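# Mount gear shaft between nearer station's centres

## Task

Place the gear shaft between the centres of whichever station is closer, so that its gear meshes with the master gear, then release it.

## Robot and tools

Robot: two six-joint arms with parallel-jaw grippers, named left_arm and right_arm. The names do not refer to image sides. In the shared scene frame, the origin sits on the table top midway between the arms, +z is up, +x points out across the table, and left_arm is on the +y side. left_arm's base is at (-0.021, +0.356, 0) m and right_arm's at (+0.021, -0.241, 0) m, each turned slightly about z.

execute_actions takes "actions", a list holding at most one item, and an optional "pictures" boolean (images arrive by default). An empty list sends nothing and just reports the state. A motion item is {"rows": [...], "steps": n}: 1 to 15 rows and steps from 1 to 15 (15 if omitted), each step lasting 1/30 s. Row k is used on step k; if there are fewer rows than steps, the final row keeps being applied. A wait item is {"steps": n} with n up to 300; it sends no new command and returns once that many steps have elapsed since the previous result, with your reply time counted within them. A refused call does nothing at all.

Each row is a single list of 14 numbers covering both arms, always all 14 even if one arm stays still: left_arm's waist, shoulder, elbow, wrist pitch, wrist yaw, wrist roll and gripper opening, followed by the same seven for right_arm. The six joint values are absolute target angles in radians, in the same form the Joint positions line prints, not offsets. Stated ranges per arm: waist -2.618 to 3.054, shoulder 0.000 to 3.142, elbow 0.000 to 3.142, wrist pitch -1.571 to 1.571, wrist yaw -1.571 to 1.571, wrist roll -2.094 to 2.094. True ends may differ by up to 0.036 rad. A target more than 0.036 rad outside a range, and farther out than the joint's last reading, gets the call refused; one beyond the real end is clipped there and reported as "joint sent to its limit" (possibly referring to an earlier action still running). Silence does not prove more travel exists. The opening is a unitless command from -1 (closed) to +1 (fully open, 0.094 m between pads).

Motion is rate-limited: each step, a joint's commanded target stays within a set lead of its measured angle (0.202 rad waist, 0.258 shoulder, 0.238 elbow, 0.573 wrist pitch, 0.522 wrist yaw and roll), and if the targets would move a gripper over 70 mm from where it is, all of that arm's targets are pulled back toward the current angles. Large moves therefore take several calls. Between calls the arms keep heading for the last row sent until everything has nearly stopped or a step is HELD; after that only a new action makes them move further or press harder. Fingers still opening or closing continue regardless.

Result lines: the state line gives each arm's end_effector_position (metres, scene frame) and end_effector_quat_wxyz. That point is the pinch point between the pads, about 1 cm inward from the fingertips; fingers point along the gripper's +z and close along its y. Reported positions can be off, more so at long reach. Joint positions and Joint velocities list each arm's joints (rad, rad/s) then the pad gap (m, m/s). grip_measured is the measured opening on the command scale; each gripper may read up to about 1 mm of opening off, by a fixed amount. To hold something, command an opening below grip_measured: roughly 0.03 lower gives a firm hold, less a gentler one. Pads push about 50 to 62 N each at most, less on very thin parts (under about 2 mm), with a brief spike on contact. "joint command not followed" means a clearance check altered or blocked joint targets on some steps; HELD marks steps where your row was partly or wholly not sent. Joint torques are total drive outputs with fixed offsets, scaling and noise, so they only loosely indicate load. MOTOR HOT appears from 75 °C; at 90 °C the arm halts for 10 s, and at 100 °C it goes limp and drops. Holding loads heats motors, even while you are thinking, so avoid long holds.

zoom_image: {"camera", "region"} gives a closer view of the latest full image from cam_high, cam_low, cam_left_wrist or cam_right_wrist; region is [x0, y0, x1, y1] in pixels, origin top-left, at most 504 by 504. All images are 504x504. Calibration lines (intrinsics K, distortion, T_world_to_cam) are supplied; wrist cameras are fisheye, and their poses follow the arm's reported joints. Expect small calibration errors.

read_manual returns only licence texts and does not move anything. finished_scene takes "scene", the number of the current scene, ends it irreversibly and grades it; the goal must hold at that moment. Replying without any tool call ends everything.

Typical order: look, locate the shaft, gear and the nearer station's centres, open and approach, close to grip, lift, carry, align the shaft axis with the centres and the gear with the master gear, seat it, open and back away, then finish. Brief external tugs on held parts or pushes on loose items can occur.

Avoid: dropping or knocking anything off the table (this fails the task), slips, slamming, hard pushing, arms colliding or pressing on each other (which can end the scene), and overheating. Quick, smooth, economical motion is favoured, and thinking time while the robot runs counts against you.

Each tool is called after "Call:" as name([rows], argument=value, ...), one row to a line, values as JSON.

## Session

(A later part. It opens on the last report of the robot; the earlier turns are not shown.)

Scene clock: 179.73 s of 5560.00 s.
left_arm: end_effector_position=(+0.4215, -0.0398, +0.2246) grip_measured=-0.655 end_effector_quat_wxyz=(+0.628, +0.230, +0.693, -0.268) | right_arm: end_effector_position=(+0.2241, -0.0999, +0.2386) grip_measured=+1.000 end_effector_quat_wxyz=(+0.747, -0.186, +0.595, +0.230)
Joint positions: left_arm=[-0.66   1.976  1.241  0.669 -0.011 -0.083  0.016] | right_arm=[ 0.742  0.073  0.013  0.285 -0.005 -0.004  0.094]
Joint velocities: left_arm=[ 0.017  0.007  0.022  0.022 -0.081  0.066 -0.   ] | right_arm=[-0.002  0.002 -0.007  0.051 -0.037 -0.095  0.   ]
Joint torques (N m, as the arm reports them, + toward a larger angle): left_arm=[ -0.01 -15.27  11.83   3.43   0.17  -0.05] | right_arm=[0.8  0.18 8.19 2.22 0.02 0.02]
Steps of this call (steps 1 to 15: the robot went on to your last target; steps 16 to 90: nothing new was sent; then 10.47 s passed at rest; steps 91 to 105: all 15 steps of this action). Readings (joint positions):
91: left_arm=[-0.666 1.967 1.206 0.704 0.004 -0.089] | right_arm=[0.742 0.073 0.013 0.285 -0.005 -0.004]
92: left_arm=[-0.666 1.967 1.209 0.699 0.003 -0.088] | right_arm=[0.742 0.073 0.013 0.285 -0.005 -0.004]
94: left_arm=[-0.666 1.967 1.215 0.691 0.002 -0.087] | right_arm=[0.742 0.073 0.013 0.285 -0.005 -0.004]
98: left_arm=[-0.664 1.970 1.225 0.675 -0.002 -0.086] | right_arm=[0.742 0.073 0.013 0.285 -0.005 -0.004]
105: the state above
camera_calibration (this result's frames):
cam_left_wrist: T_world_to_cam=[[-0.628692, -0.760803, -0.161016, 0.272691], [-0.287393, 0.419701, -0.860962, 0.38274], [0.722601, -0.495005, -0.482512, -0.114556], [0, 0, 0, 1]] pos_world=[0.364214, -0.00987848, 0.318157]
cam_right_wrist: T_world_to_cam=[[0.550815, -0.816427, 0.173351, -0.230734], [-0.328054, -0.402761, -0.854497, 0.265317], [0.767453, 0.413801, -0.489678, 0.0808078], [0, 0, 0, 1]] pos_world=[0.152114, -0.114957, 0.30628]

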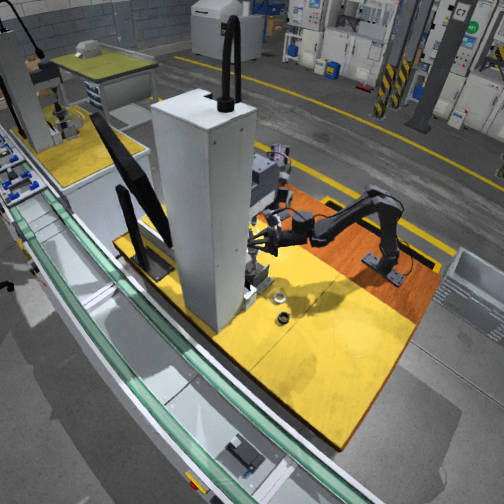

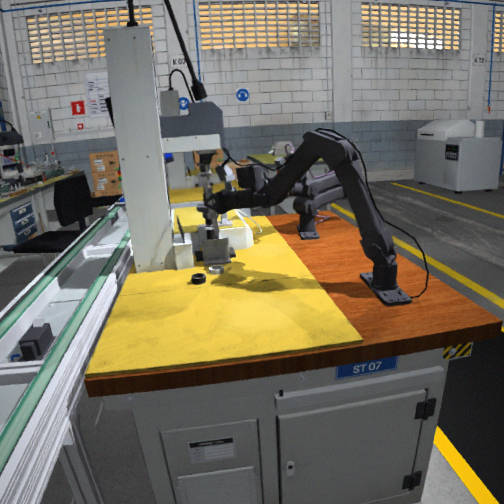

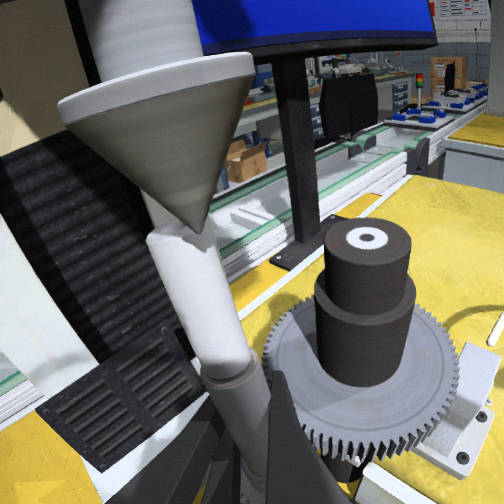

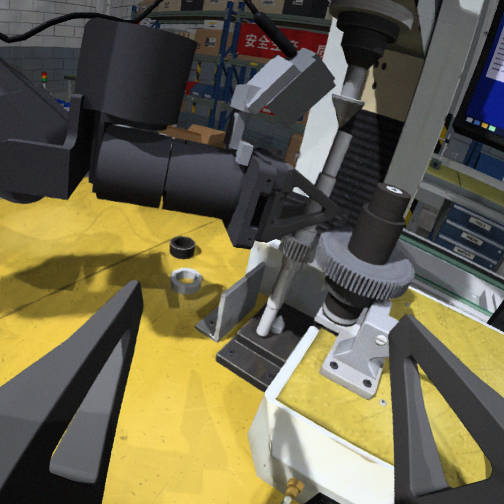

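Call:
execute_actions([
  {"rows":[[-0.66,1.94,1.232,0.78,0,-0.03,-0.7,0.75,0.05,0.02,0.3,0,0,1],[-0.66,1.93,1.232,0.78,0,-0.03,-0.7,0.75,0.05,0.02,0.3,0,0,1],[-0.66,1.92,1.232,0.78,0,-0.03,-0.7,0.75,0.05,0.02,0.3,0,0,1],[-0.66,1.905,1.232,0.78,0,-0.03,-0.7,0.75,0.05,0.02,0.3,0,0,1]]},
])

Scene clock: 196.17 s of 5560.00 s.
left_arm: end_effector_position=(+0.4184, -0.0377, +0.2214) grip_measured=-0.655 end_effector_quat_wxyz=(+0.632, +0.248, +0.689, -0.254) | right_arm: end_effector_position=(+0.2241, -0.0999, +0.2386) grip_measured=+1.000 end_effector_quat_wxyz=(+0.747, -0.186, +0.595, +0.230)
Joint positions: left_arm=[-0.659  1.968  1.22   0.677 -0.007 -0.036  0.016] | right_arm=[ 0.742  0.073  0.013  0.285 -0.005 -0.004  0.094]
Joint velocities: left_arm=[ 0.007 -0.007 -0.022 -0.007 -0.051 -0.066  0.001] | right_arm=[-0.002  0.007  0.002 -0.022 -0.081  0.051  0.   ]
Joint torques (N m, as the arm reports them, + toward a larger angle): left_arm=[ -0.03 -18.33   7.72   3.08   0.06   0.  ] | right_arm=[0.8  0.33 8.08 2.22 0.02 0.06]
Steps of this call (steps 1 to 15: the robot went on to your last target; steps 16 to 90: nothing new was sent; then 12.93 s passed at rest; steps 91 to 105: all 15 steps of this action). Readings (joint positions):
91: left_arm=[-0.659 1.976 1.239 0.670 -0.014 -0.075] | right_arm=[0.742 0.073 0.013 0.285 -0.005 -0.004]
92: left_arm=[-0.659 1.976 1.234 0.674 -0.013 -0.067] | right_arm=[0.742 0.073 0.013 0.285 -0.005 -0.004]
94: left_arm=[-0.659 1.976 1.226 0.677 -0.010 -0.055] | right_arm=[0.742 0.073 0.013 0.285 -0.005 -0.004]
98: left_arm=[-0.659 1.970 1.220 0.677 -0.008 -0.043] | right_arm=[0.742 0.073 0.013 0.285 -0.005 -0.004]
105: the state above
camera_calibration (this result's frames):
cam_left_wrist: T_world_to_cam=[[-0.629023, -0.749346, -0.206908, 0.282548], [-0.261023, 0.454295, -0.851753, 0.366424], [0.732255, -0.481765, -0.481358, -0.116644], [0, 0, 0, 1]] pos_world=[0.358787, -0.0109338, 0.314417]
cam_right_wrist: T_world_to_cam=[[0.550815, -0.816427, 0.173351, -0.230734], [-0.328054, -0.402761, -0.854497, 0.265317], [0.767453, 0.413801, -0.489678, 0.0808078], [0, 0, 0, 1]] pos_world=[0.152114, -0.114957, 0.30628]

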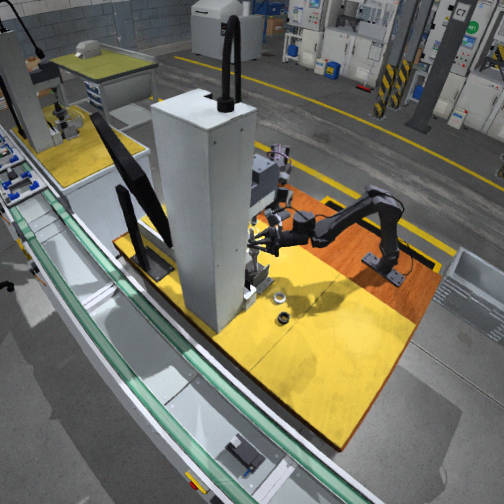

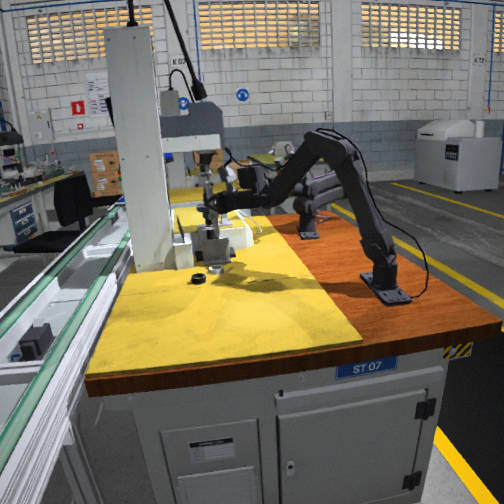

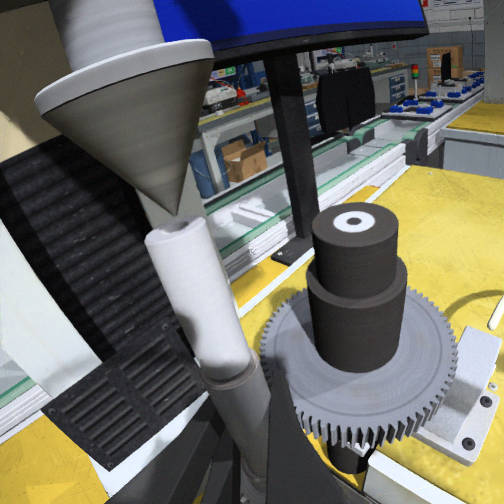

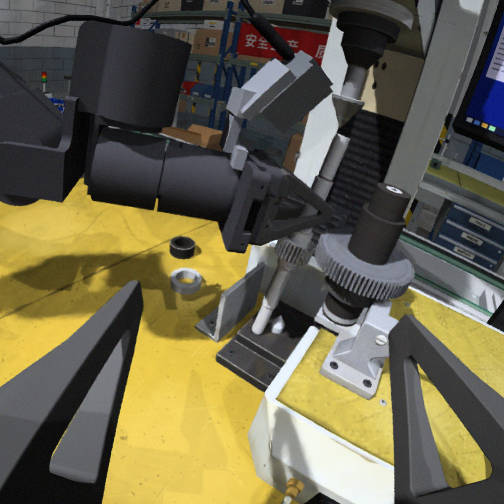

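Continue with shoulder (raises and retracts).

Call:
execute_actions([
  {"rows":[[-0.66,1.88,1.235,0.78,0,-0.025,-0.7,0.75,0.05,0.02,0.3,0,0,1]]},
])

Scene clock: 199.03 s of 5560.00 s.
left_arm: end_effector_position=(+0.4173, -0.0351, +0.2281) grip_measured=-0.655 end_effector_quat_wxyz=(+0.634, +0.248, +0.689, -0.251) | right_arm: end_effector_position=(+0.2241, -0.0999, +0.2386) grip_measured=+1.000 end_effector_quat_wxyz=(+0.747, -0.186, +0.595, +0.230)
Joint positions: left_arm=[-0.658  1.947  1.22   0.656 -0.011 -0.032  0.016] | right_arm=[ 0.742  0.073  0.013  0.285 -0.005 -0.004  0.094]
Joint velocities: left_arm=[-0.002 -0.007 -0.007 -0.022 -0.037 -0.066  0.001] | right_arm=[-0.017 -0.002 -0.002 -0.037  0.007  0.037  0.   ]
Joint torques (N m, as the arm reports them, + toward a larger angle): left_arm=[ -0.11 -18.65   8.01   3.27   0.1    0.05] | right_arm=[0.7  0.18 8.09 2.23 0.05 0.1 ]
Steps of this call (steps 1 to 15: the robot went on to your last target; steps 16 to 71: nothing new was sent; steps 72 to 86: all 15 steps of this action). Readings (joint positions):
72: left_arm=[-0.659 1.965 1.220 0.675 -0.007 -0.034] | right_arm=[0.742 0.073 0.013 0.285 -0.005 -0.004]
73: left_arm=[-0.659 1.962 1.220 0.669 -0.007 -0.033] | right_arm=[0.742 0.073 0.013 0.285 -0.005 -0.004]
75: left_arm=[-0.659 1.954 1.220 0.666 -0.007 -0.032] | right_arm=[0.742 0.073 0.013 0.285 -0.005 -0.004]
79: left_arm=[-0.658 1.947 1.220 0.658 -0.011 -0.032] | right_arm=[0.742 0.073 0.013 0.285 -0.005 -0.004]
86: the state above
camera_calibration (this result's frames):
cam_left_wrist: T_world_to_cam=[[-0.624821, -0.751533, -0.211651, 0.284448], [-0.260135, 0.455974, -0.851127, 0.370219], [0.736158, -0.476745, -0.480402, -0.113028], [0, 0, 0, 1]] pos_world=[0.357243, -0.00892378, 0.321009]
cam_right_wrist: T_world_to_cam=[[0.550815, -0.816427, 0.173351, -0.230734], [-0.328054, -0.402761, -0.854497, 0.265317], [0.767453, 0.413801, -0.489678, 0.0808078], [0, 0, 0, 1]] pos_world=[0.152114, -0.114957, 0.30628]

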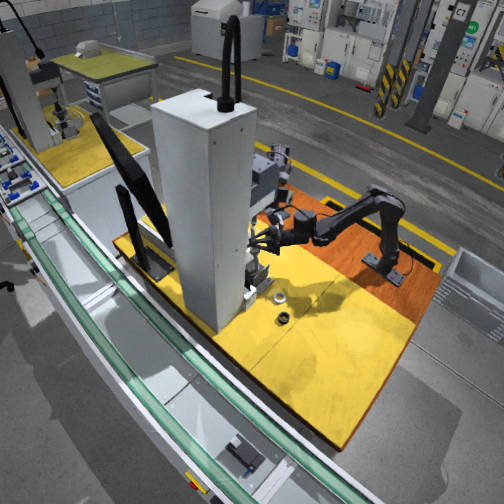

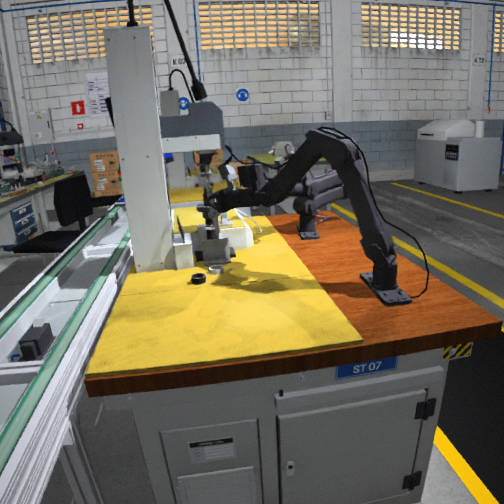

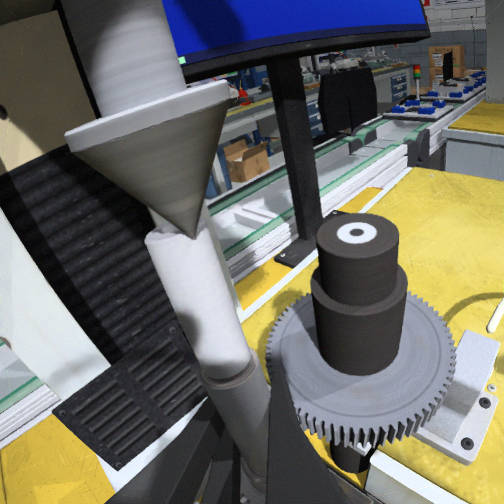

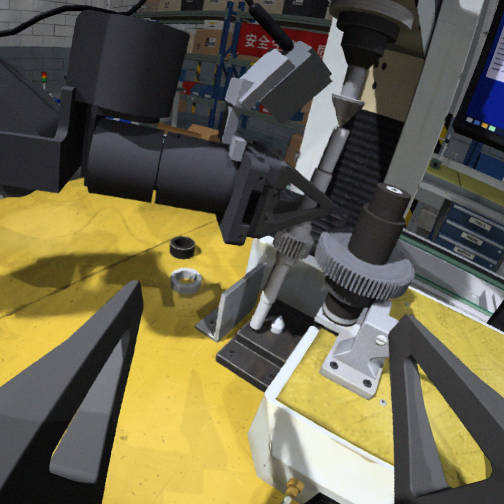

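Call:
execute_actions([
  {"rows":[[-0.675,1.915,1.24,0.77,0.01,-0.01,-0.7,0.75,0.05,0.02,0.3,0,0,1]]},
], pictures=false)

Call:
execute_actions([
  {"rows":[[-0.67,1.92,1.24,0.85,0.0,-0.01,-0.7,0.75,0.05,0.02,0.3,0,0,1]]},
])

Scene clock: 225.50 s of 5560.00 s.
left_arm: end_effector_position=(+0.4114, -0.0415, +0.2269) grip_measured=-0.654 end_effector_quat_wxyz=(+0.631, +0.262, +0.685, -0.253) | right_arm: end_effector_position=(+0.2241, -0.0999, +0.2386) grip_measured=+1.000 end_effector_quat_wxyz=(+0.747, -0.186, +0.595, +0.230)
Joint positions: left_arm=[-0.669  1.947  1.22   0.651  0.002 -0.016  0.016] | right_arm=[ 0.742  0.073  0.013  0.285 -0.005 -0.004  0.094]
Joint velocities: left_arm=[-0.007  0.002 -0.007  0.022  0.051  0.066 -0.   ] | right_arm=[ 0.012 -0.007  0.002 -0.007 -0.037 -0.066  0.   ]
Joint torques (N m, as the arm reports them, + toward a larger angle): left_arm=[ -0.51 -15.45   8.38   3.24   0.05   0.03] | right_arm=[0.7  0.21 8.09 2.21 0.01 0.07]
Steps of this call (steps 1 to 15: the robot went on to your last target; steps 16 to 90: nothing new was sent; then 22.97 s passed at rest; steps 91 to 105: all 15 steps of this action). Readings (joint positions):
91: left_arm=[-0.659 1.947 1.220 0.656 -0.011 -0.030] | right_arm=[0.742 0.073 0.013 0.285 -0.005 -0.004]
92: left_arm=[-0.659 1.947 1.220 0.655 -0.011 -0.028] | right_arm=[0.742 0.073 0.013 0.285 -0.005 -0.004]
94: left_arm=[-0.660 1.947 1.220 0.652 -0.011 -0.025] | right_arm=[0.742 0.073 0.013 0.285 -0.005 -0.004]
98: left_arm=[-0.665 1.947 1.220 0.651 -0.006 -0.020] | right_arm=[0.742 0.073 0.013 0.285 -0.005 -0.004]
105: the state above

Scene clock: 226.00 s of 5560.00 s.
left_arm: end_effector_position=(+0.4118, -0.0426, +0.2303) grip_measured=-0.654 end_effector_quat_wxyz=(+0.639, +0.264, +0.677, -0.254) | right_arm: end_effector_position=(+0.2241, -0.0999, +0.2386) grip_measured=+1.000 end_effector_quat_wxyz=(+0.747, -0.186, +0.595, +0.230)
Joint positions: left_arm=[-0.669  1.953  1.22   0.677  0.006 -0.006  0.016] | right_arm=[ 0.742  0.073  0.013  0.285 -0.005 -0.004  0.094]
Joint velocities: left_arm=[-0.017  0.007 -0.002 -0.037 -0.022  0.007 -0.   ] | right_arm=[ 0.007 -0.012  0.007 -0.037  0.081  0.007  0.   ]
Joint torques (N m, as the arm reports them, + toward a larger angle): left_arm=[ -0.03 -15.5    8.46   3.73  -0.06  -0.08] | right_arm=[0.65 0.23 8.1  2.23 0.05 0.05]
Steps of this call (steps 1 to 15: all 15 steps of this action). Readings (joint positions):
1: left_arm=[-0.669 1.947 1.220 0.656 0.002 -0.016] | right_arm=[0.742 0.073 0.013 0.285 -0.005 -0.004]
2: left_arm=[-0.669 1.949 1.220 0.659 0.002 -0.016] | right_arm=[0.742 0.073 0.013 0.285 -0.005 -0.004]
4: left_arm=[-0.669 1.952 1.220 0.669 0.002 -0.015] | right_arm=[0.742 0.073 0.013 0.285 -0.005 -0.004]
8: left_arm=[-0.669 1.953 1.220 0.676 0.005 -0.010] | right_arm=[0.742 0.073 0.013 0.285 -0.005 -0.004]
15: the state above
camera_calibration (this result's frames):
cam_left_wrist: T_world_to_cam=[[-0.640035, -0.731301, -0.2357, 0.288473], [-0.222371, 0.469939, -0.85423, 0.3598], [0.735464, -0.494324, -0.463397, -0.115856], [0, 0, 0, 1]] pos_world=[0.34985, -0.0153944, 0.321658]
cam_right_wrist: T_world_to_cam=[[0.550815, -0.816427, 0.173351, -0.230734], [-0.328054, -0.402761, -0.854497, 0.265317], [0.767453, 0.413801, -0.489678, 0.0808078], [0, 0, 0, 1]] pos_world=[0.152114, -0.114957, 0.30628]

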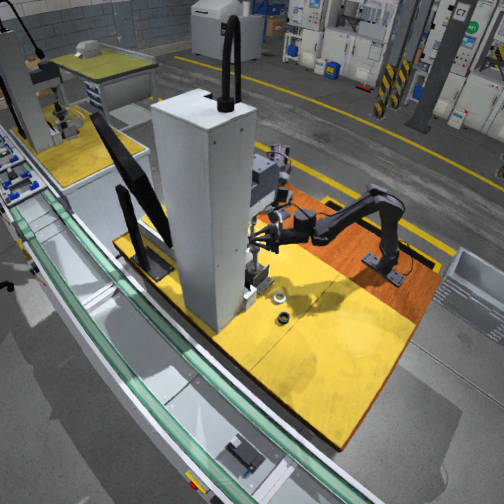

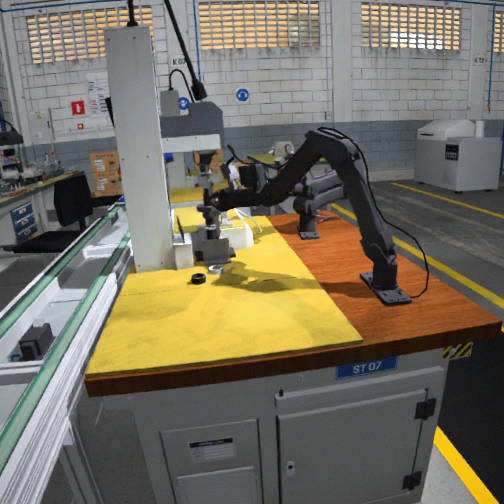

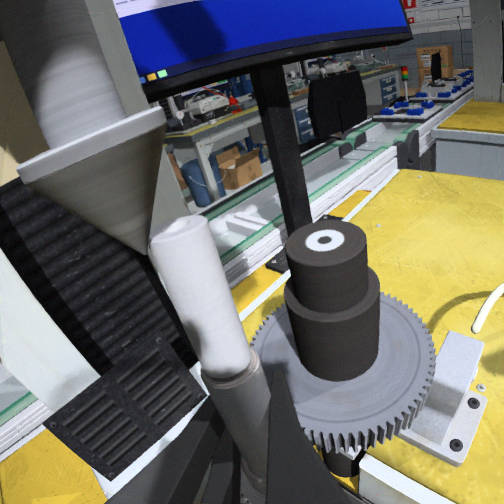

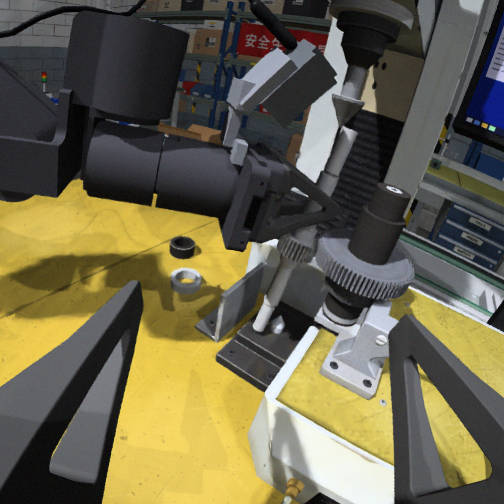

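Call:
execute_actions([
  {"rows":[[-0.66,1.79,1.15,0.78,0,0,-0.7,0.75,0.05,0.02,0.3,0,0,1]]},
], pictures=false)

Call:
execute_actions([
  {"rows":[[-0.65,1.87,1.155,0.98,0,0,-0.7,0.75,0.05,0.02,0.3,0,0,1]]},
], pictures=false)

Call:
execute_actions([
  {"rows":[[-0.65,1.92,1.155,1.1,0,0,-0.7,0.75,0.05,0.02,0.3,0,0,1]]},
], pictures=false)

Call:
execute_actions([
  {"steps":30},
])

Scene clock: 258.17 s of 5560.00 s.
left_arm: end_effector_position=(+0.3940, -0.0246, +0.2462) grip_measured=-0.654 end_effector_quat_wxyz=(+0.643, +0.265, +0.673, -0.252) | right_arm: end_effector_position=(+0.2241, -0.0999, +0.2386) grip_measured=+1.000 end_effector_quat_wxyz=(+0.747, -0.186, +0.595, +0.230)
Joint positions: left_arm=[-0.667  1.843  1.127  0.67   0.006  0.001  0.016] | right_arm=[ 0.742  0.073  0.013  0.285 -0.005 -0.004  0.094]
Joint velocities: left_arm=[ 0.007 -0.007 -0.002 -0.022 -0.007 -0.037 -0.001] | right_arm=[ 0.012 -0.012  0.007 -0.022 -0.051 -0.081  0.   ]
Joint torques (N m, as the arm reports them, + toward a larger angle): left_arm=[  0.62 -16.16   8.69   3.16  -0.08  -0.03] | right_arm=[0.66 0.3  8.14 2.26 0.06 0.06]
Steps of this call (steps 1 to 15: the robot went on to your last target; steps 16 to 90: nothing new was sent; then 28.67 s passed at rest; steps 91 to 105: all 15 steps of this action). Readings (joint positions):
91: left_arm=[-0.669 1.943 1.206 0.677 0.008 -0.001] | right_arm=[0.742 0.073 0.013 0.285 -0.005 -0.004]
92: left_arm=[-0.669 1.920 1.178 0.671 0.009 0.001] | right_arm=[0.742 0.073 0.013 0.285 -0.005 -0.004]
94: left_arm=[-0.669 1.877 1.136 0.655 0.009 0.001] | right_arm=[0.742 0.073 0.013 0.285 -0.005 -0.004]
98: left_arm=[-0.667 1.848 1.127 0.660 0.006 0.001] | right_arm=[0.742 0.073 0.013 0.285 -0.005 -0.004]
105: the state above

Scene clock: 258.67 s of 5560.00 s.
left_arm: end_effector_position=(+0.4021, -0.0249, +0.2621) grip_measured=-0.654 end_effector_quat_wxyz=(+0.686, +0.246, +0.632, -0.265) | right_arm: end_effector_position=(+0.2241, -0.0999, +0.2386) grip_measured=+1.000 end_effector_quat_wxyz=(+0.747, -0.186, +0.595, +0.230)
Joint positions: left_arm=[-0.658  1.894  1.127  0.847  0.006  0.002  0.016] | right_arm=[ 0.742  0.073  0.013  0.285 -0.005 -0.004  0.094]
Joint velocities: left_arm=[-0.002 -0.007  0.002  0.125 -0.007  0.066 -0.001] | right_arm=[-0.012 -0.002  0.002 -0.051 -0.095 -0.022  0.   ]
Joint torques (N m, as the arm reports them, + toward a larger angle): left_arm=[  0.75 -13.91   8.87   3.22  -0.08  -0.03] | right_arm=[0.62 0.3  8.24 2.25 0.05 0.07]
Steps of this call (steps 1 to 15: all 15 steps of this action). Readings (joint positions):
1: left_arm=[-0.666 1.849 1.127 0.691 0.006 0.001] | right_arm=[0.742 0.073 0.013 0.285 -0.005 -0.004]
2: left_arm=[-0.665 1.860 1.127 0.726 0.006 0.001] | right_arm=[0.742 0.073 0.013 0.285 -0.005 -0.004]
4: left_arm=[-0.662 1.880 1.127 0.780 0.006 0.001] | right_arm=[0.742 0.073 0.013 0.285 -0.005 -0.004]
8: left_arm=[-0.658 1.894 1.127 0.818 0.006 0.002] | right_arm=[0.742 0.073 0.013 0.285 -0.005 -0.004]
15: the state above

Scene clock: 259.17 s of 5560.00 s.
left_arm: end_effector_position=(+0.4051, -0.0273, +0.2642) grip_measured=-0.654 end_effector_quat_wxyz=(+0.708, +0.236, +0.607, -0.273) | right_arm: end_effector_position=(+0.2241, -0.0999, +0.2386) grip_measured=+1.000 end_effector_quat_wxyz=(+0.747, -0.186, +0.595, +0.230)
Joint positions: left_arm=[-0.657  1.944  1.127  0.968  0.006  0.002  0.016] | right_arm=[ 0.742  0.073  0.013  0.285 -0.005 -0.004  0.094]
Joint velocities: left_arm=[-0.012  0.002 -0.002  0.095 -0.037 -0.095  0.   ] | right_arm=[ 0.027 -0.002  0.002 -0.022  0.066 -0.007  0.   ]
Joint torques (N m, as the arm reports them, + toward a larger angle): left_arm=[  0.67 -14.31   8.7    3.19  -0.07  -0.03] | right_arm=[0.67 0.21 8.24 2.21 0.03 0.04]
Steps of this call (steps 1 to 15: all 15 steps of this action). Readings (joint positions):
1: left_arm=[-0.658 1.900 1.127 0.865 0.006 0.002] | right_arm=[0.742 0.073 0.013 0.285 -0.005 -0.004]
2: left_arm=[-0.658 1.910 1.127 0.892 0.006 0.002] | right_arm=[0.742 0.073 0.013 0.285 -0.005 -0.004]
4: left_arm=[-0.657 1.927 1.127 0.931 0.006 0.002] | right_arm=[0.742 0.073 0.013 0.285 -0.005 -0.004]
8: left_arm=[-0.657 1.944 1.127 0.952 0.006 0.002] | right_arm=[0.742 0.073 0.013 0.285 -0.005 -0.004]
15: the state above

Scene clock: 260.17 s of 5560.00 s.
left_arm: end_effector_position=(+0.4050, -0.0272, +0.2653) grip_measured=-0.654 end_effector_quat_wxyz=(+0.709, +0.235, +0.606, -0.273) | right_arm: end_effector_position=(+0.2241, -0.0999, +0.2386) grip_measured=+1.000 end_effector_quat_wxyz=(+0.747, -0.186, +0.595, +0.230)
Joint positions: left_arm=[-0.657  1.944  1.127  0.973  0.006  0.002  0.016] | right_arm=[ 0.742  0.073  0.013  0.285 -0.005 -0.004  0.094]
Joint velocities: left_arm=[ 0.002 -0.007 -0.002  0.037 -0.037 -0.007 -0.   ] | right_arm=[-0.017  0.007 -0.002 -0.037  0.081 -0.037  0.   ]
Joint torques (N m, as the arm reports them, + toward a larger angle): left_arm=[  0.67 -14.29   8.71   3.24  -0.07  -0.03] | right_arm=[0.62 0.28 8.04 2.21 0.02 0.03]
Steps of this call (steps 1 to 15: the robot went on to your last target; steps 16 to 30: nothing new was sent). Readings (joint positions):
1: left_arm=[-0.657 1.944 1.127 0.970 0.006 0.002] | right_arm=[0.742 0.073 0.013 0.285 -0.005 -0.004]
2: left_arm=[-0.657 1.944 1.127 0.971 0.006 0.002] | right_arm=[0.742 0.073 0.013 0.285 -0.005 -0.004]
4: left_arm=[-0.657 1.944 1.127 0.972 0.006 0.002] | right_arm=[0.742 0.073 0.013 0.285 -0.005 -0.004]
8: left_arm=[-0.657 1.944 1.127 0.972 0.006 0.002] | right_arm=[0.742 0.073 0.013 0.285 -0.005 -0.004]
30: the state above
All arms were judged still, so your last target was given up. Only a new action makes them travel on or press farther. Fingers that are still opening or closing keep moving.
camera_calibration (this result's frames):
cam_left_wrist: T_world_to_cam=[[-0.593308, -0.770738, -0.232268, 0.282719], [-0.0824318, 0.345196, -0.934904, 0.342273], [0.800744, -0.53554, -0.268341, -0.166309], [0, 0, 0, 1]] pos_world=[0.329125, 0.0106863, 0.341031]
cam_right_wrist: T_world_to_cam=[[0.550815, -0.816427, 0.173351, -0.230734], [-0.328054, -0.402761, -0.854497, 0.265317], [0.767453, 0.413801, -0.489678, 0.0808078], [0, 0, 0, 1]] pos_world=[0.152114, -0.114957, 0.30628]

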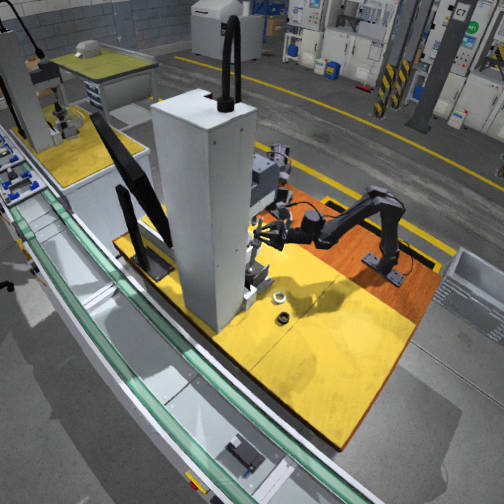

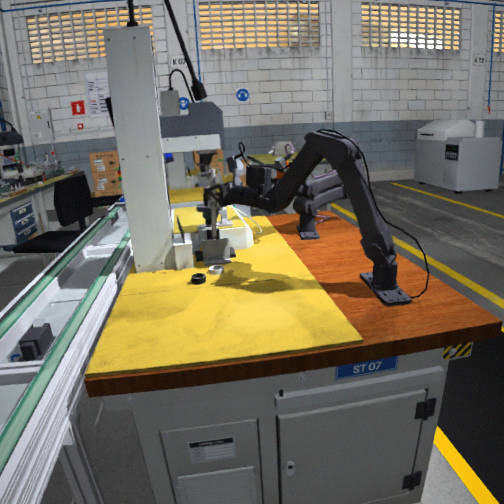

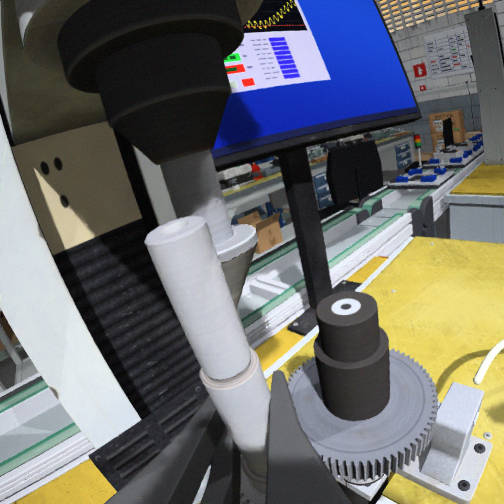

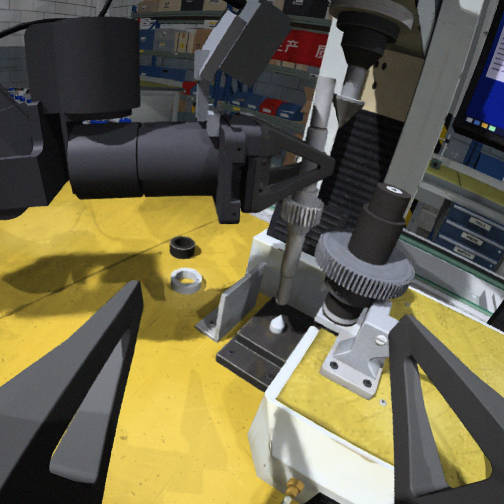

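Call:
execute_actions([
  {"rows":[[-0.65,1.965,1.155,1.145,0,0,-0.7,0.75,0.05,0.02,0.3,0,0,1]]},
])

Call:
zoom_image(camera="cam_right_wrist", region=[220, 80, 440, 360])

Call:
zoom_image(camera="cam_low", region=[170, 140, 270, 260])

Call:
zoom_image(camera="cam_high", region=[230, 210, 310, 300])

Scene clock: 266.17 s of 5560.00 s.
left_arm: end_effector_position=(+0.4079, -0.0299, +0.2539) grip_measured=-0.654 end_effector_quat_wxyz=(+0.711, +0.235, +0.604, -0.274) | right_arm: end_effector_position=(+0.2241, -0.0999, +0.2386) grip_measured=+1.000 end_effector_quat_wxyz=(+0.747, -0.186, +0.595, +0.230)
Joint positions: left_arm=[-0.657  1.986  1.127  1.021  0.006  0.002  0.016] | right_arm=[ 0.742  0.073  0.013  0.285 -0.005 -0.004  0.094]
Joint velocities: left_arm=[-0.012  0.002 -0.012 -0.007  0.007 -0.007  0.001] | right_arm=[-0.017 -0.002 -0.012 -0.007 -0.037 -0.081  0.   ]
Joint torques (N m, as the arm reports them, + toward a larger angle): left_arm=[  0.66 -14.27   8.52   3.21  -0.08  -0.03] | right_arm=[0.7  0.19 8.06 2.23 0.04 0.06]
Steps of this call (steps 1 to 90: nothing new was sent; then 2.50 s passed at rest; steps 91 to 105: all 15 steps of this action). Readings (joint positions):
91: left_arm=[-0.657 1.949 1.127 0.981 0.006 0.002] | right_arm=[0.742 0.073 0.013 0.285 -0.005 -0.004]
92: left_arm=[-0.657 1.956 1.127 0.996 0.006 0.002] | right_arm=[0.742 0.073 0.013 0.285 -0.005 -0.004]
94: left_arm=[-0.657 1.970 1.127 1.012 0.006 0.002] | right_arm=[0.742 0.073 0.013 0.285 -0.005 -0.004]
98: left_arm=[-0.657 1.986 1.127 1.021 0.006 0.002] | right_arm=[0.742 0.073 0.013 0.285 -0.005 -0.004]
105: the state above
camera_calibration (this result's frames):
cam_left_wrist: T_world_to_cam=[[-0.592189, -0.771744, -0.231781, 0.27916], [-0.0779198, 0.341137, -0.936779, 0.331289], [0.802023, -0.53669, -0.262152, -0.175326], [0, 0, 0, 1]] pos_world=[0.331745, 0.00832913, 0.329086]
cam_right_wrist: T_world_to_cam=[[0.550815, -0.816427, 0.173351, -0.230734], [-0.328054, -0.402761, -0.854497, 0.265317], [0.767453, 0.413801, -0.489678, 0.0808078], [0, 0, 0, 1]] pos_world=[0.152114, -0.114957, 0.30628]

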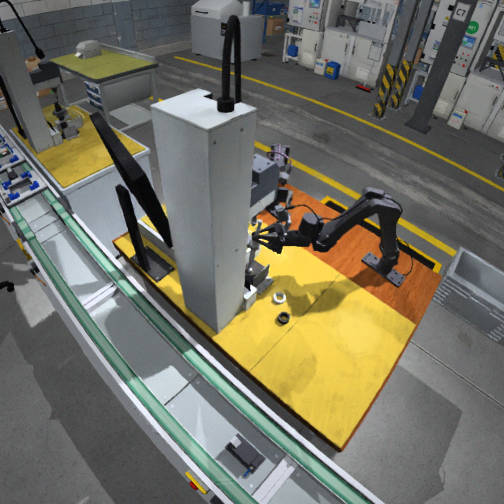

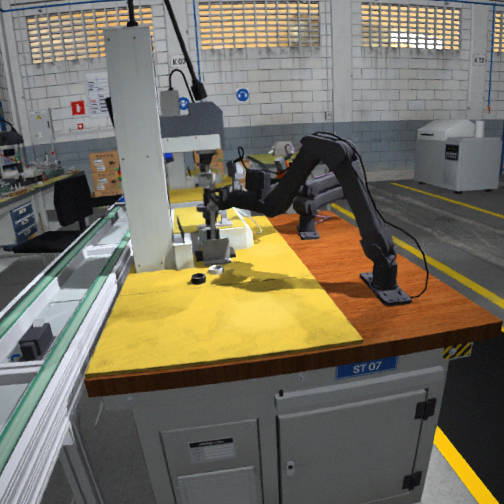

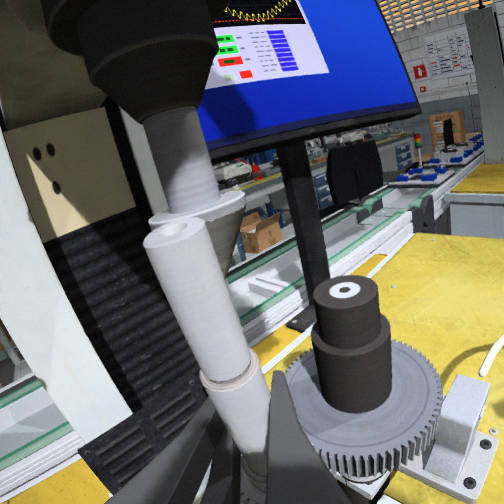

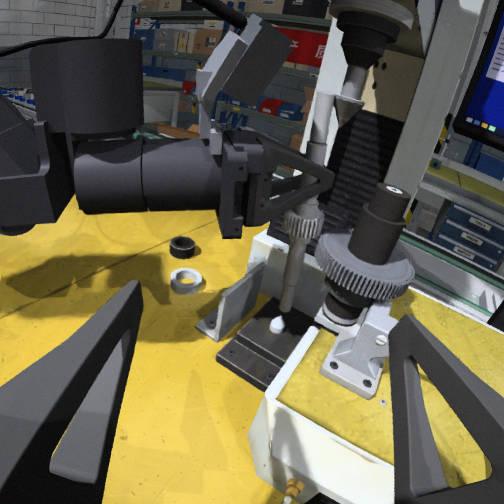

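Region (220, 80, 440, 360) of cam_right_wrist's 504x504 image, scaled by 1.800, with more detail than that image has; it fills the left 396 columns of this view, and the rest is white.

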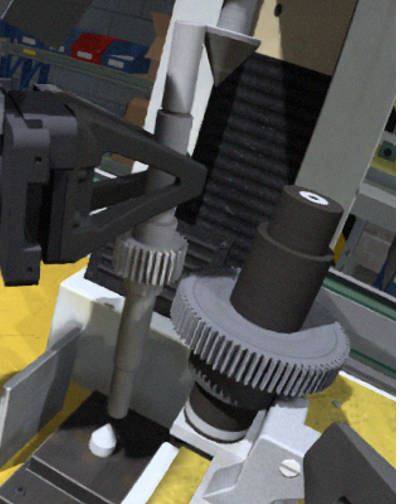

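Region (170, 140, 270, 260) of cam_low's 504x504 image, scaled by 4.200, with more detail than that image has.

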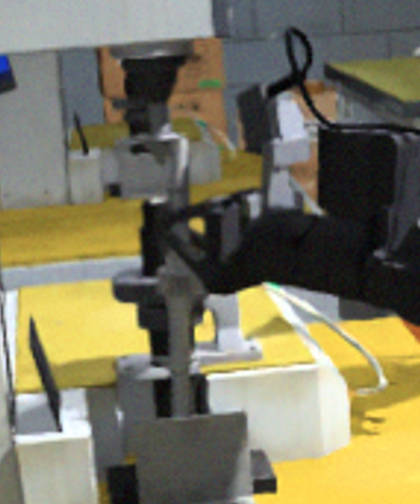

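Region (230, 210, 310, 300) of cam_high's 504x504 image, scaled by 5.600, with more detail than that image has.

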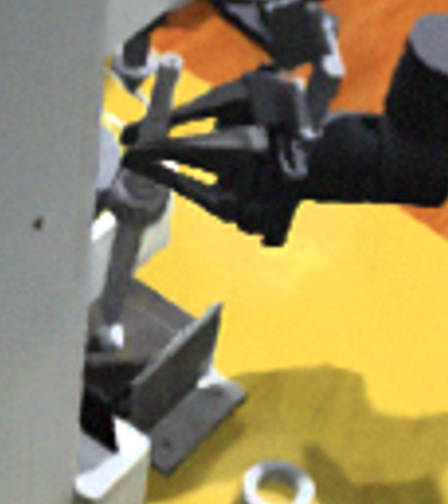

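Call:
execute_actions([
  {"rows":[[-0.65,1.965,1.155,1.095,0,0.02,-0.7,0.75,0.05,0.02,0.3,0,0,1]]},
])

Call:
zoom_image(camera="cam_right_wrist", region=[240, 270, 330, 350])

Call:
zoom_image(camera="cam_high", region=[235, 245, 275, 285])

Scene clock: 272.03 s of 5560.00 s.
left_arm: end_effector_position=(+0.4084, -0.0296, +0.2531) grip_measured=-0.654 end_effector_quat_wxyz=(+0.712, +0.237, +0.604, -0.269) | right_arm: end_effector_position=(+0.2241, -0.0999, +0.2386) grip_measured=+1.000 end_effector_quat_wxyz=(+0.747, -0.186, +0.595, +0.230)
Joint positions: left_arm=[-0.657  1.986  1.127  1.018  0.003  0.012  0.016] | right_arm=[ 0.742  0.073  0.013  0.285 -0.005 -0.004  0.094]
Joint velocities: left_arm=[ 0.002 -0.007 -0.002 -0.022 -0.051  0.007 -0.   ] | right_arm=[-0.032 -0.002 -0.022 -0.007 -0.007  0.007  0.   ]
Joint torques (N m, as the arm reports them, + toward a larger angle): left_arm=[  0.64 -14.31   8.54   2.76  -0.05   0.03] | right_arm=[0.94 0.38 8.   2.23 0.07 0.04]
Steps of this call (steps 1 to 15: the robot went on to your last target; steps 16 to 90: nothing new was sent; then 2.37 s passed at rest; steps 91 to 105: all 15 steps of this action). Readings (joint positions):
91: left_arm=[-0.657 1.986 1.127 1.019 0.006 0.003] | right_arm=[0.742 0.073 0.013 0.285 -0.005 -0.004]
92: left_arm=[-0.657 1.986 1.127 1.018 0.006 0.006] | right_arm=[0.742 0.073 0.013 0.285 -0.005 -0.004]
94: left_arm=[-0.657 1.986 1.127 1.018 0.004 0.008] | right_arm=[0.742 0.073 0.013 0.285 -0.005 -0.004]
98: left_arm=[-0.657 1.986 1.127 1.018 0.003 0.011] | right_arm=[0.742 0.073 0.013 0.285 -0.005 -0.004]
105: the state above
camera_calibration (this result's frames):
cam_left_wrist: T_world_to_cam=[[-0.587483, -0.772281, -0.241754, 0.280091], [-0.0753477, 0.349648, -0.933846, 0.328972], [0.805721, -0.530404, -0.263602, -0.176672], [0, 0, 0, 1]] pos_world=[0.331684, 0.00757683, 0.328351]
cam_right_wrist: T_world_to_cam=[[0.550815, -0.816427, 0.173351, -0.230734], [-0.328054, -0.402761, -0.854497, 0.265317], [0.767453, 0.413801, -0.489678, 0.0808078], [0, 0, 0, 1]] pos_world=[0.152114, -0.114957, 0.30628]

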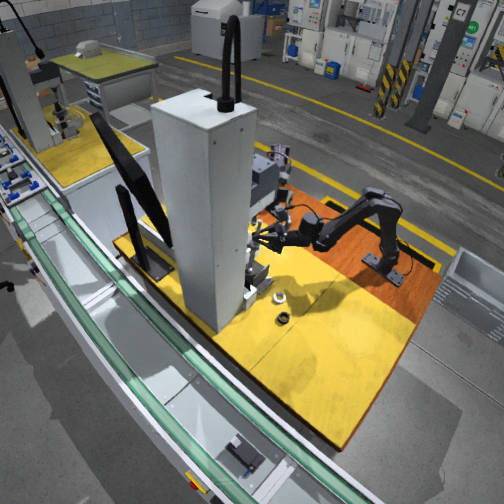

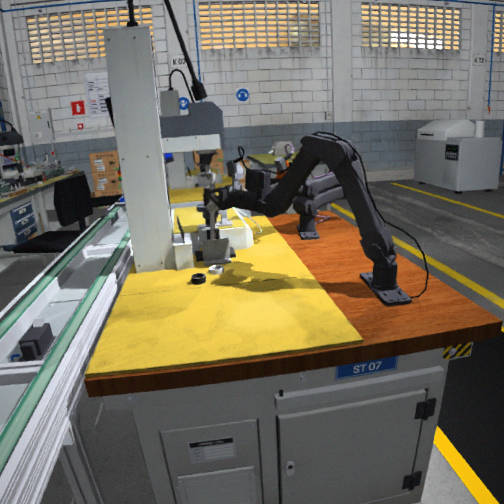

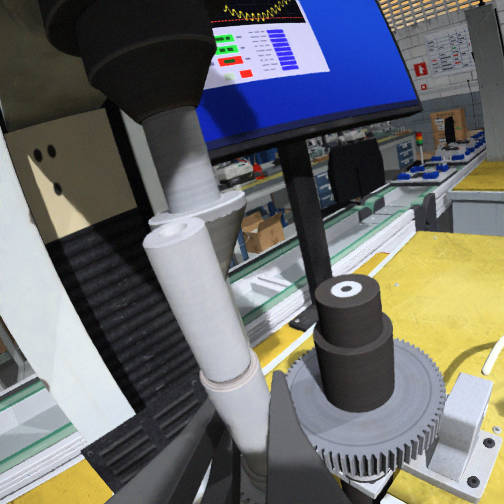

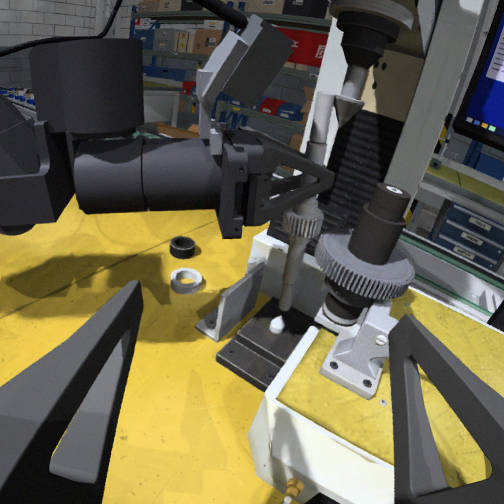

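Region (240, 270, 330, 350) of cam_right_wrist's 504x504 image, scaled by 5.600, with more detail than that image has.

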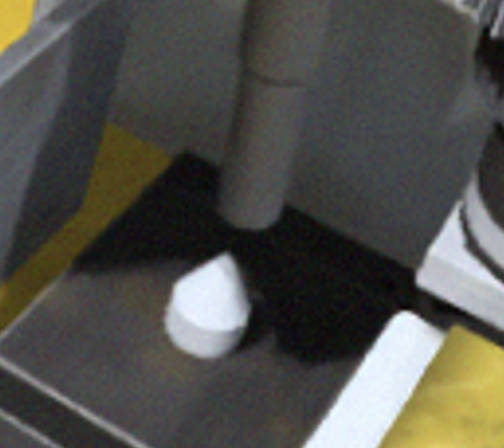

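Region (235, 245, 275, 285) of cam_high's 504x504 image, scaled by 12.600, with more detail than that image has.

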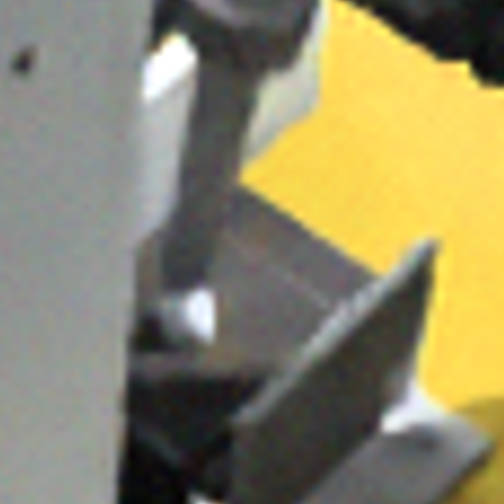

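Blocked by the flange or gear; lower via elbow (retracts slightly).

Call:
execute_actions([
  {"rows":[[-0.65,1.96,1.118,1.13,0,0.02,-0.7,0.75,0.05,0.02,0.3,0,0,1]]},
])

Call:
zoom_image(camera="cam_right_wrist", region=[240, 270, 330, 350])

Call:
zoom_image(camera="cam_high", region=[235, 245, 275, 285])

Scene clock: 277.43 s of 5560.00 s.
left_arm: end_effector_position=(+0.4065, -0.0278, +0.2441) grip_measured=-0.654 end_effector_quat_wxyz=(+0.707, +0.240, +0.610, -0.266) | right_arm: end_effector_position=(+0.2241, -0.0999, +0.2386) grip_measured=+1.000 end_effector_quat_wxyz=(+0.747, -0.186, +0.595, +0.230)
Joint positions: left_arm=[-0.657  1.986  1.105  1.022  0.002  0.014  0.016] | right_arm=[ 0.742  0.073  0.013  0.285 -0.005 -0.004  0.094]
Joint velocities: left_arm=[-0.012 -0.002  0.007  0.037 -0.007  0.081 -0.   ] | right_arm=[-0.017 -0.007  0.017  0.022 -0.022 -0.037  0.   ]
Joint torques (N m, as the arm reports them, + toward a larger angle): left_arm=[  0.67 -14.67   7.26   3.06  -0.04   0.02] | right_arm=[0.69 0.28 8.01 2.24 0.02 0.04]
Steps of this call (steps 1 to 15: the robot went on to your last target; steps 16 to 90: nothing new was sent; then 1.90 s passed at rest; steps 91 to 105: all 15 steps of this action). Readings (joint positions):
91: left_arm=[-0.657 1.986 1.124 1.021 0.002 0.013] | right_arm=[0.742 0.073 0.013 0.285 -0.005 -0.004]
92: left_arm=[-0.657 1.986 1.120 1.026 0.002 0.013] | right_arm=[0.742 0.073 0.013 0.285 -0.005 -0.004]
94: left_arm=[-0.657 1.986 1.112 1.026 0.002 0.014] | right_arm=[0.742 0.073 0.013 0.285 -0.005 -0.004]
98: left_arm=[-0.657 1.986 1.105 1.022 0.002 0.014] | right_arm=[0.742 0.073 0.013 0.285 -0.005 -0.004]
105: the state above
camera_calibration (this result's frames):
cam_left_wrist: T_world_to_cam=[[-0.589988, -0.76936, -0.244948, 0.280065], [-0.0871138, 0.362258, -0.927998, 0.323491], [0.802699, -0.526169, -0.28075, -0.171034], [0, 0, 0, 1]] pos_world=[0.330704, 0.00829085, 0.320782]
cam_right_wrist: T_world_to_cam=[[0.550815, -0.816427, 0.173351, -0.230734], [-0.328054, -0.402761, -0.854497, 0.265317], [0.767453, 0.413801, -0.489678, 0.0808078], [0, 0, 0, 1]] pos_world=[0.152114, -0.114957, 0.30628]

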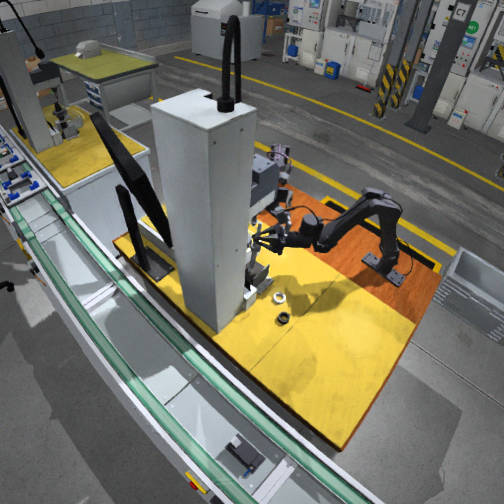

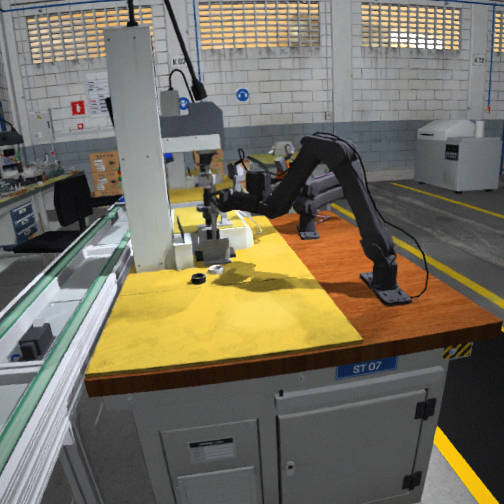

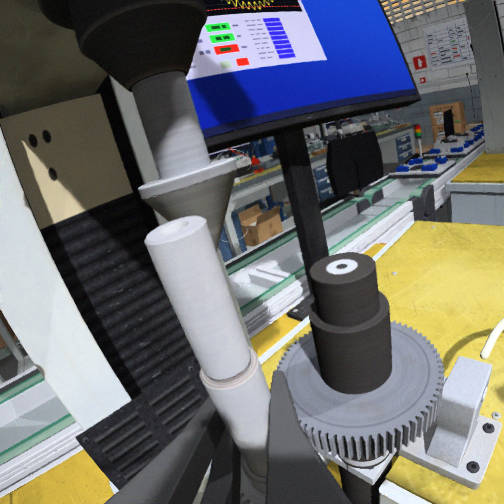

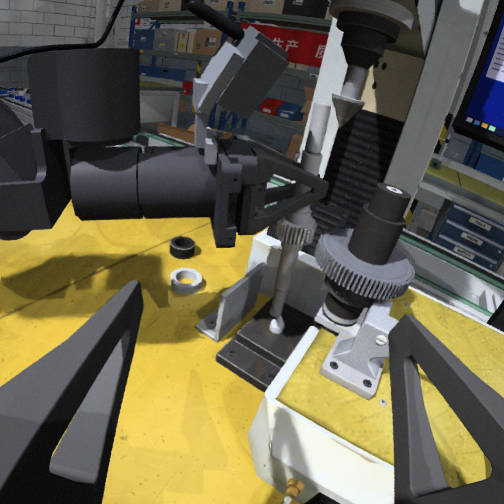

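Region (240, 270, 330, 350) of cam_right_wrist's 504x504 image, scaled by 5.600, with more detail than that image has.

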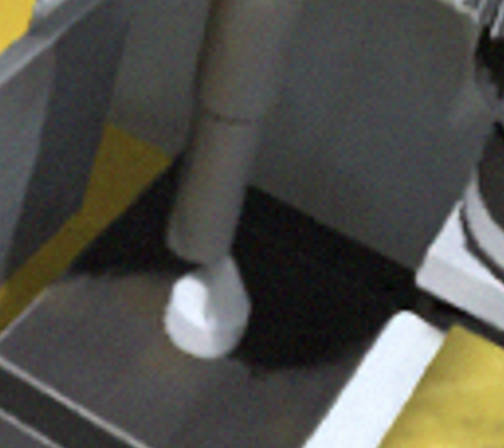

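Region (235, 245, 275, 285) of cam_high's 504x504 image, scaled by 12.600, with more detail than that image has.

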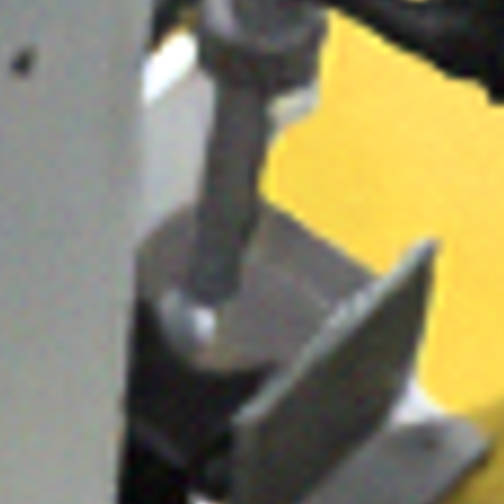

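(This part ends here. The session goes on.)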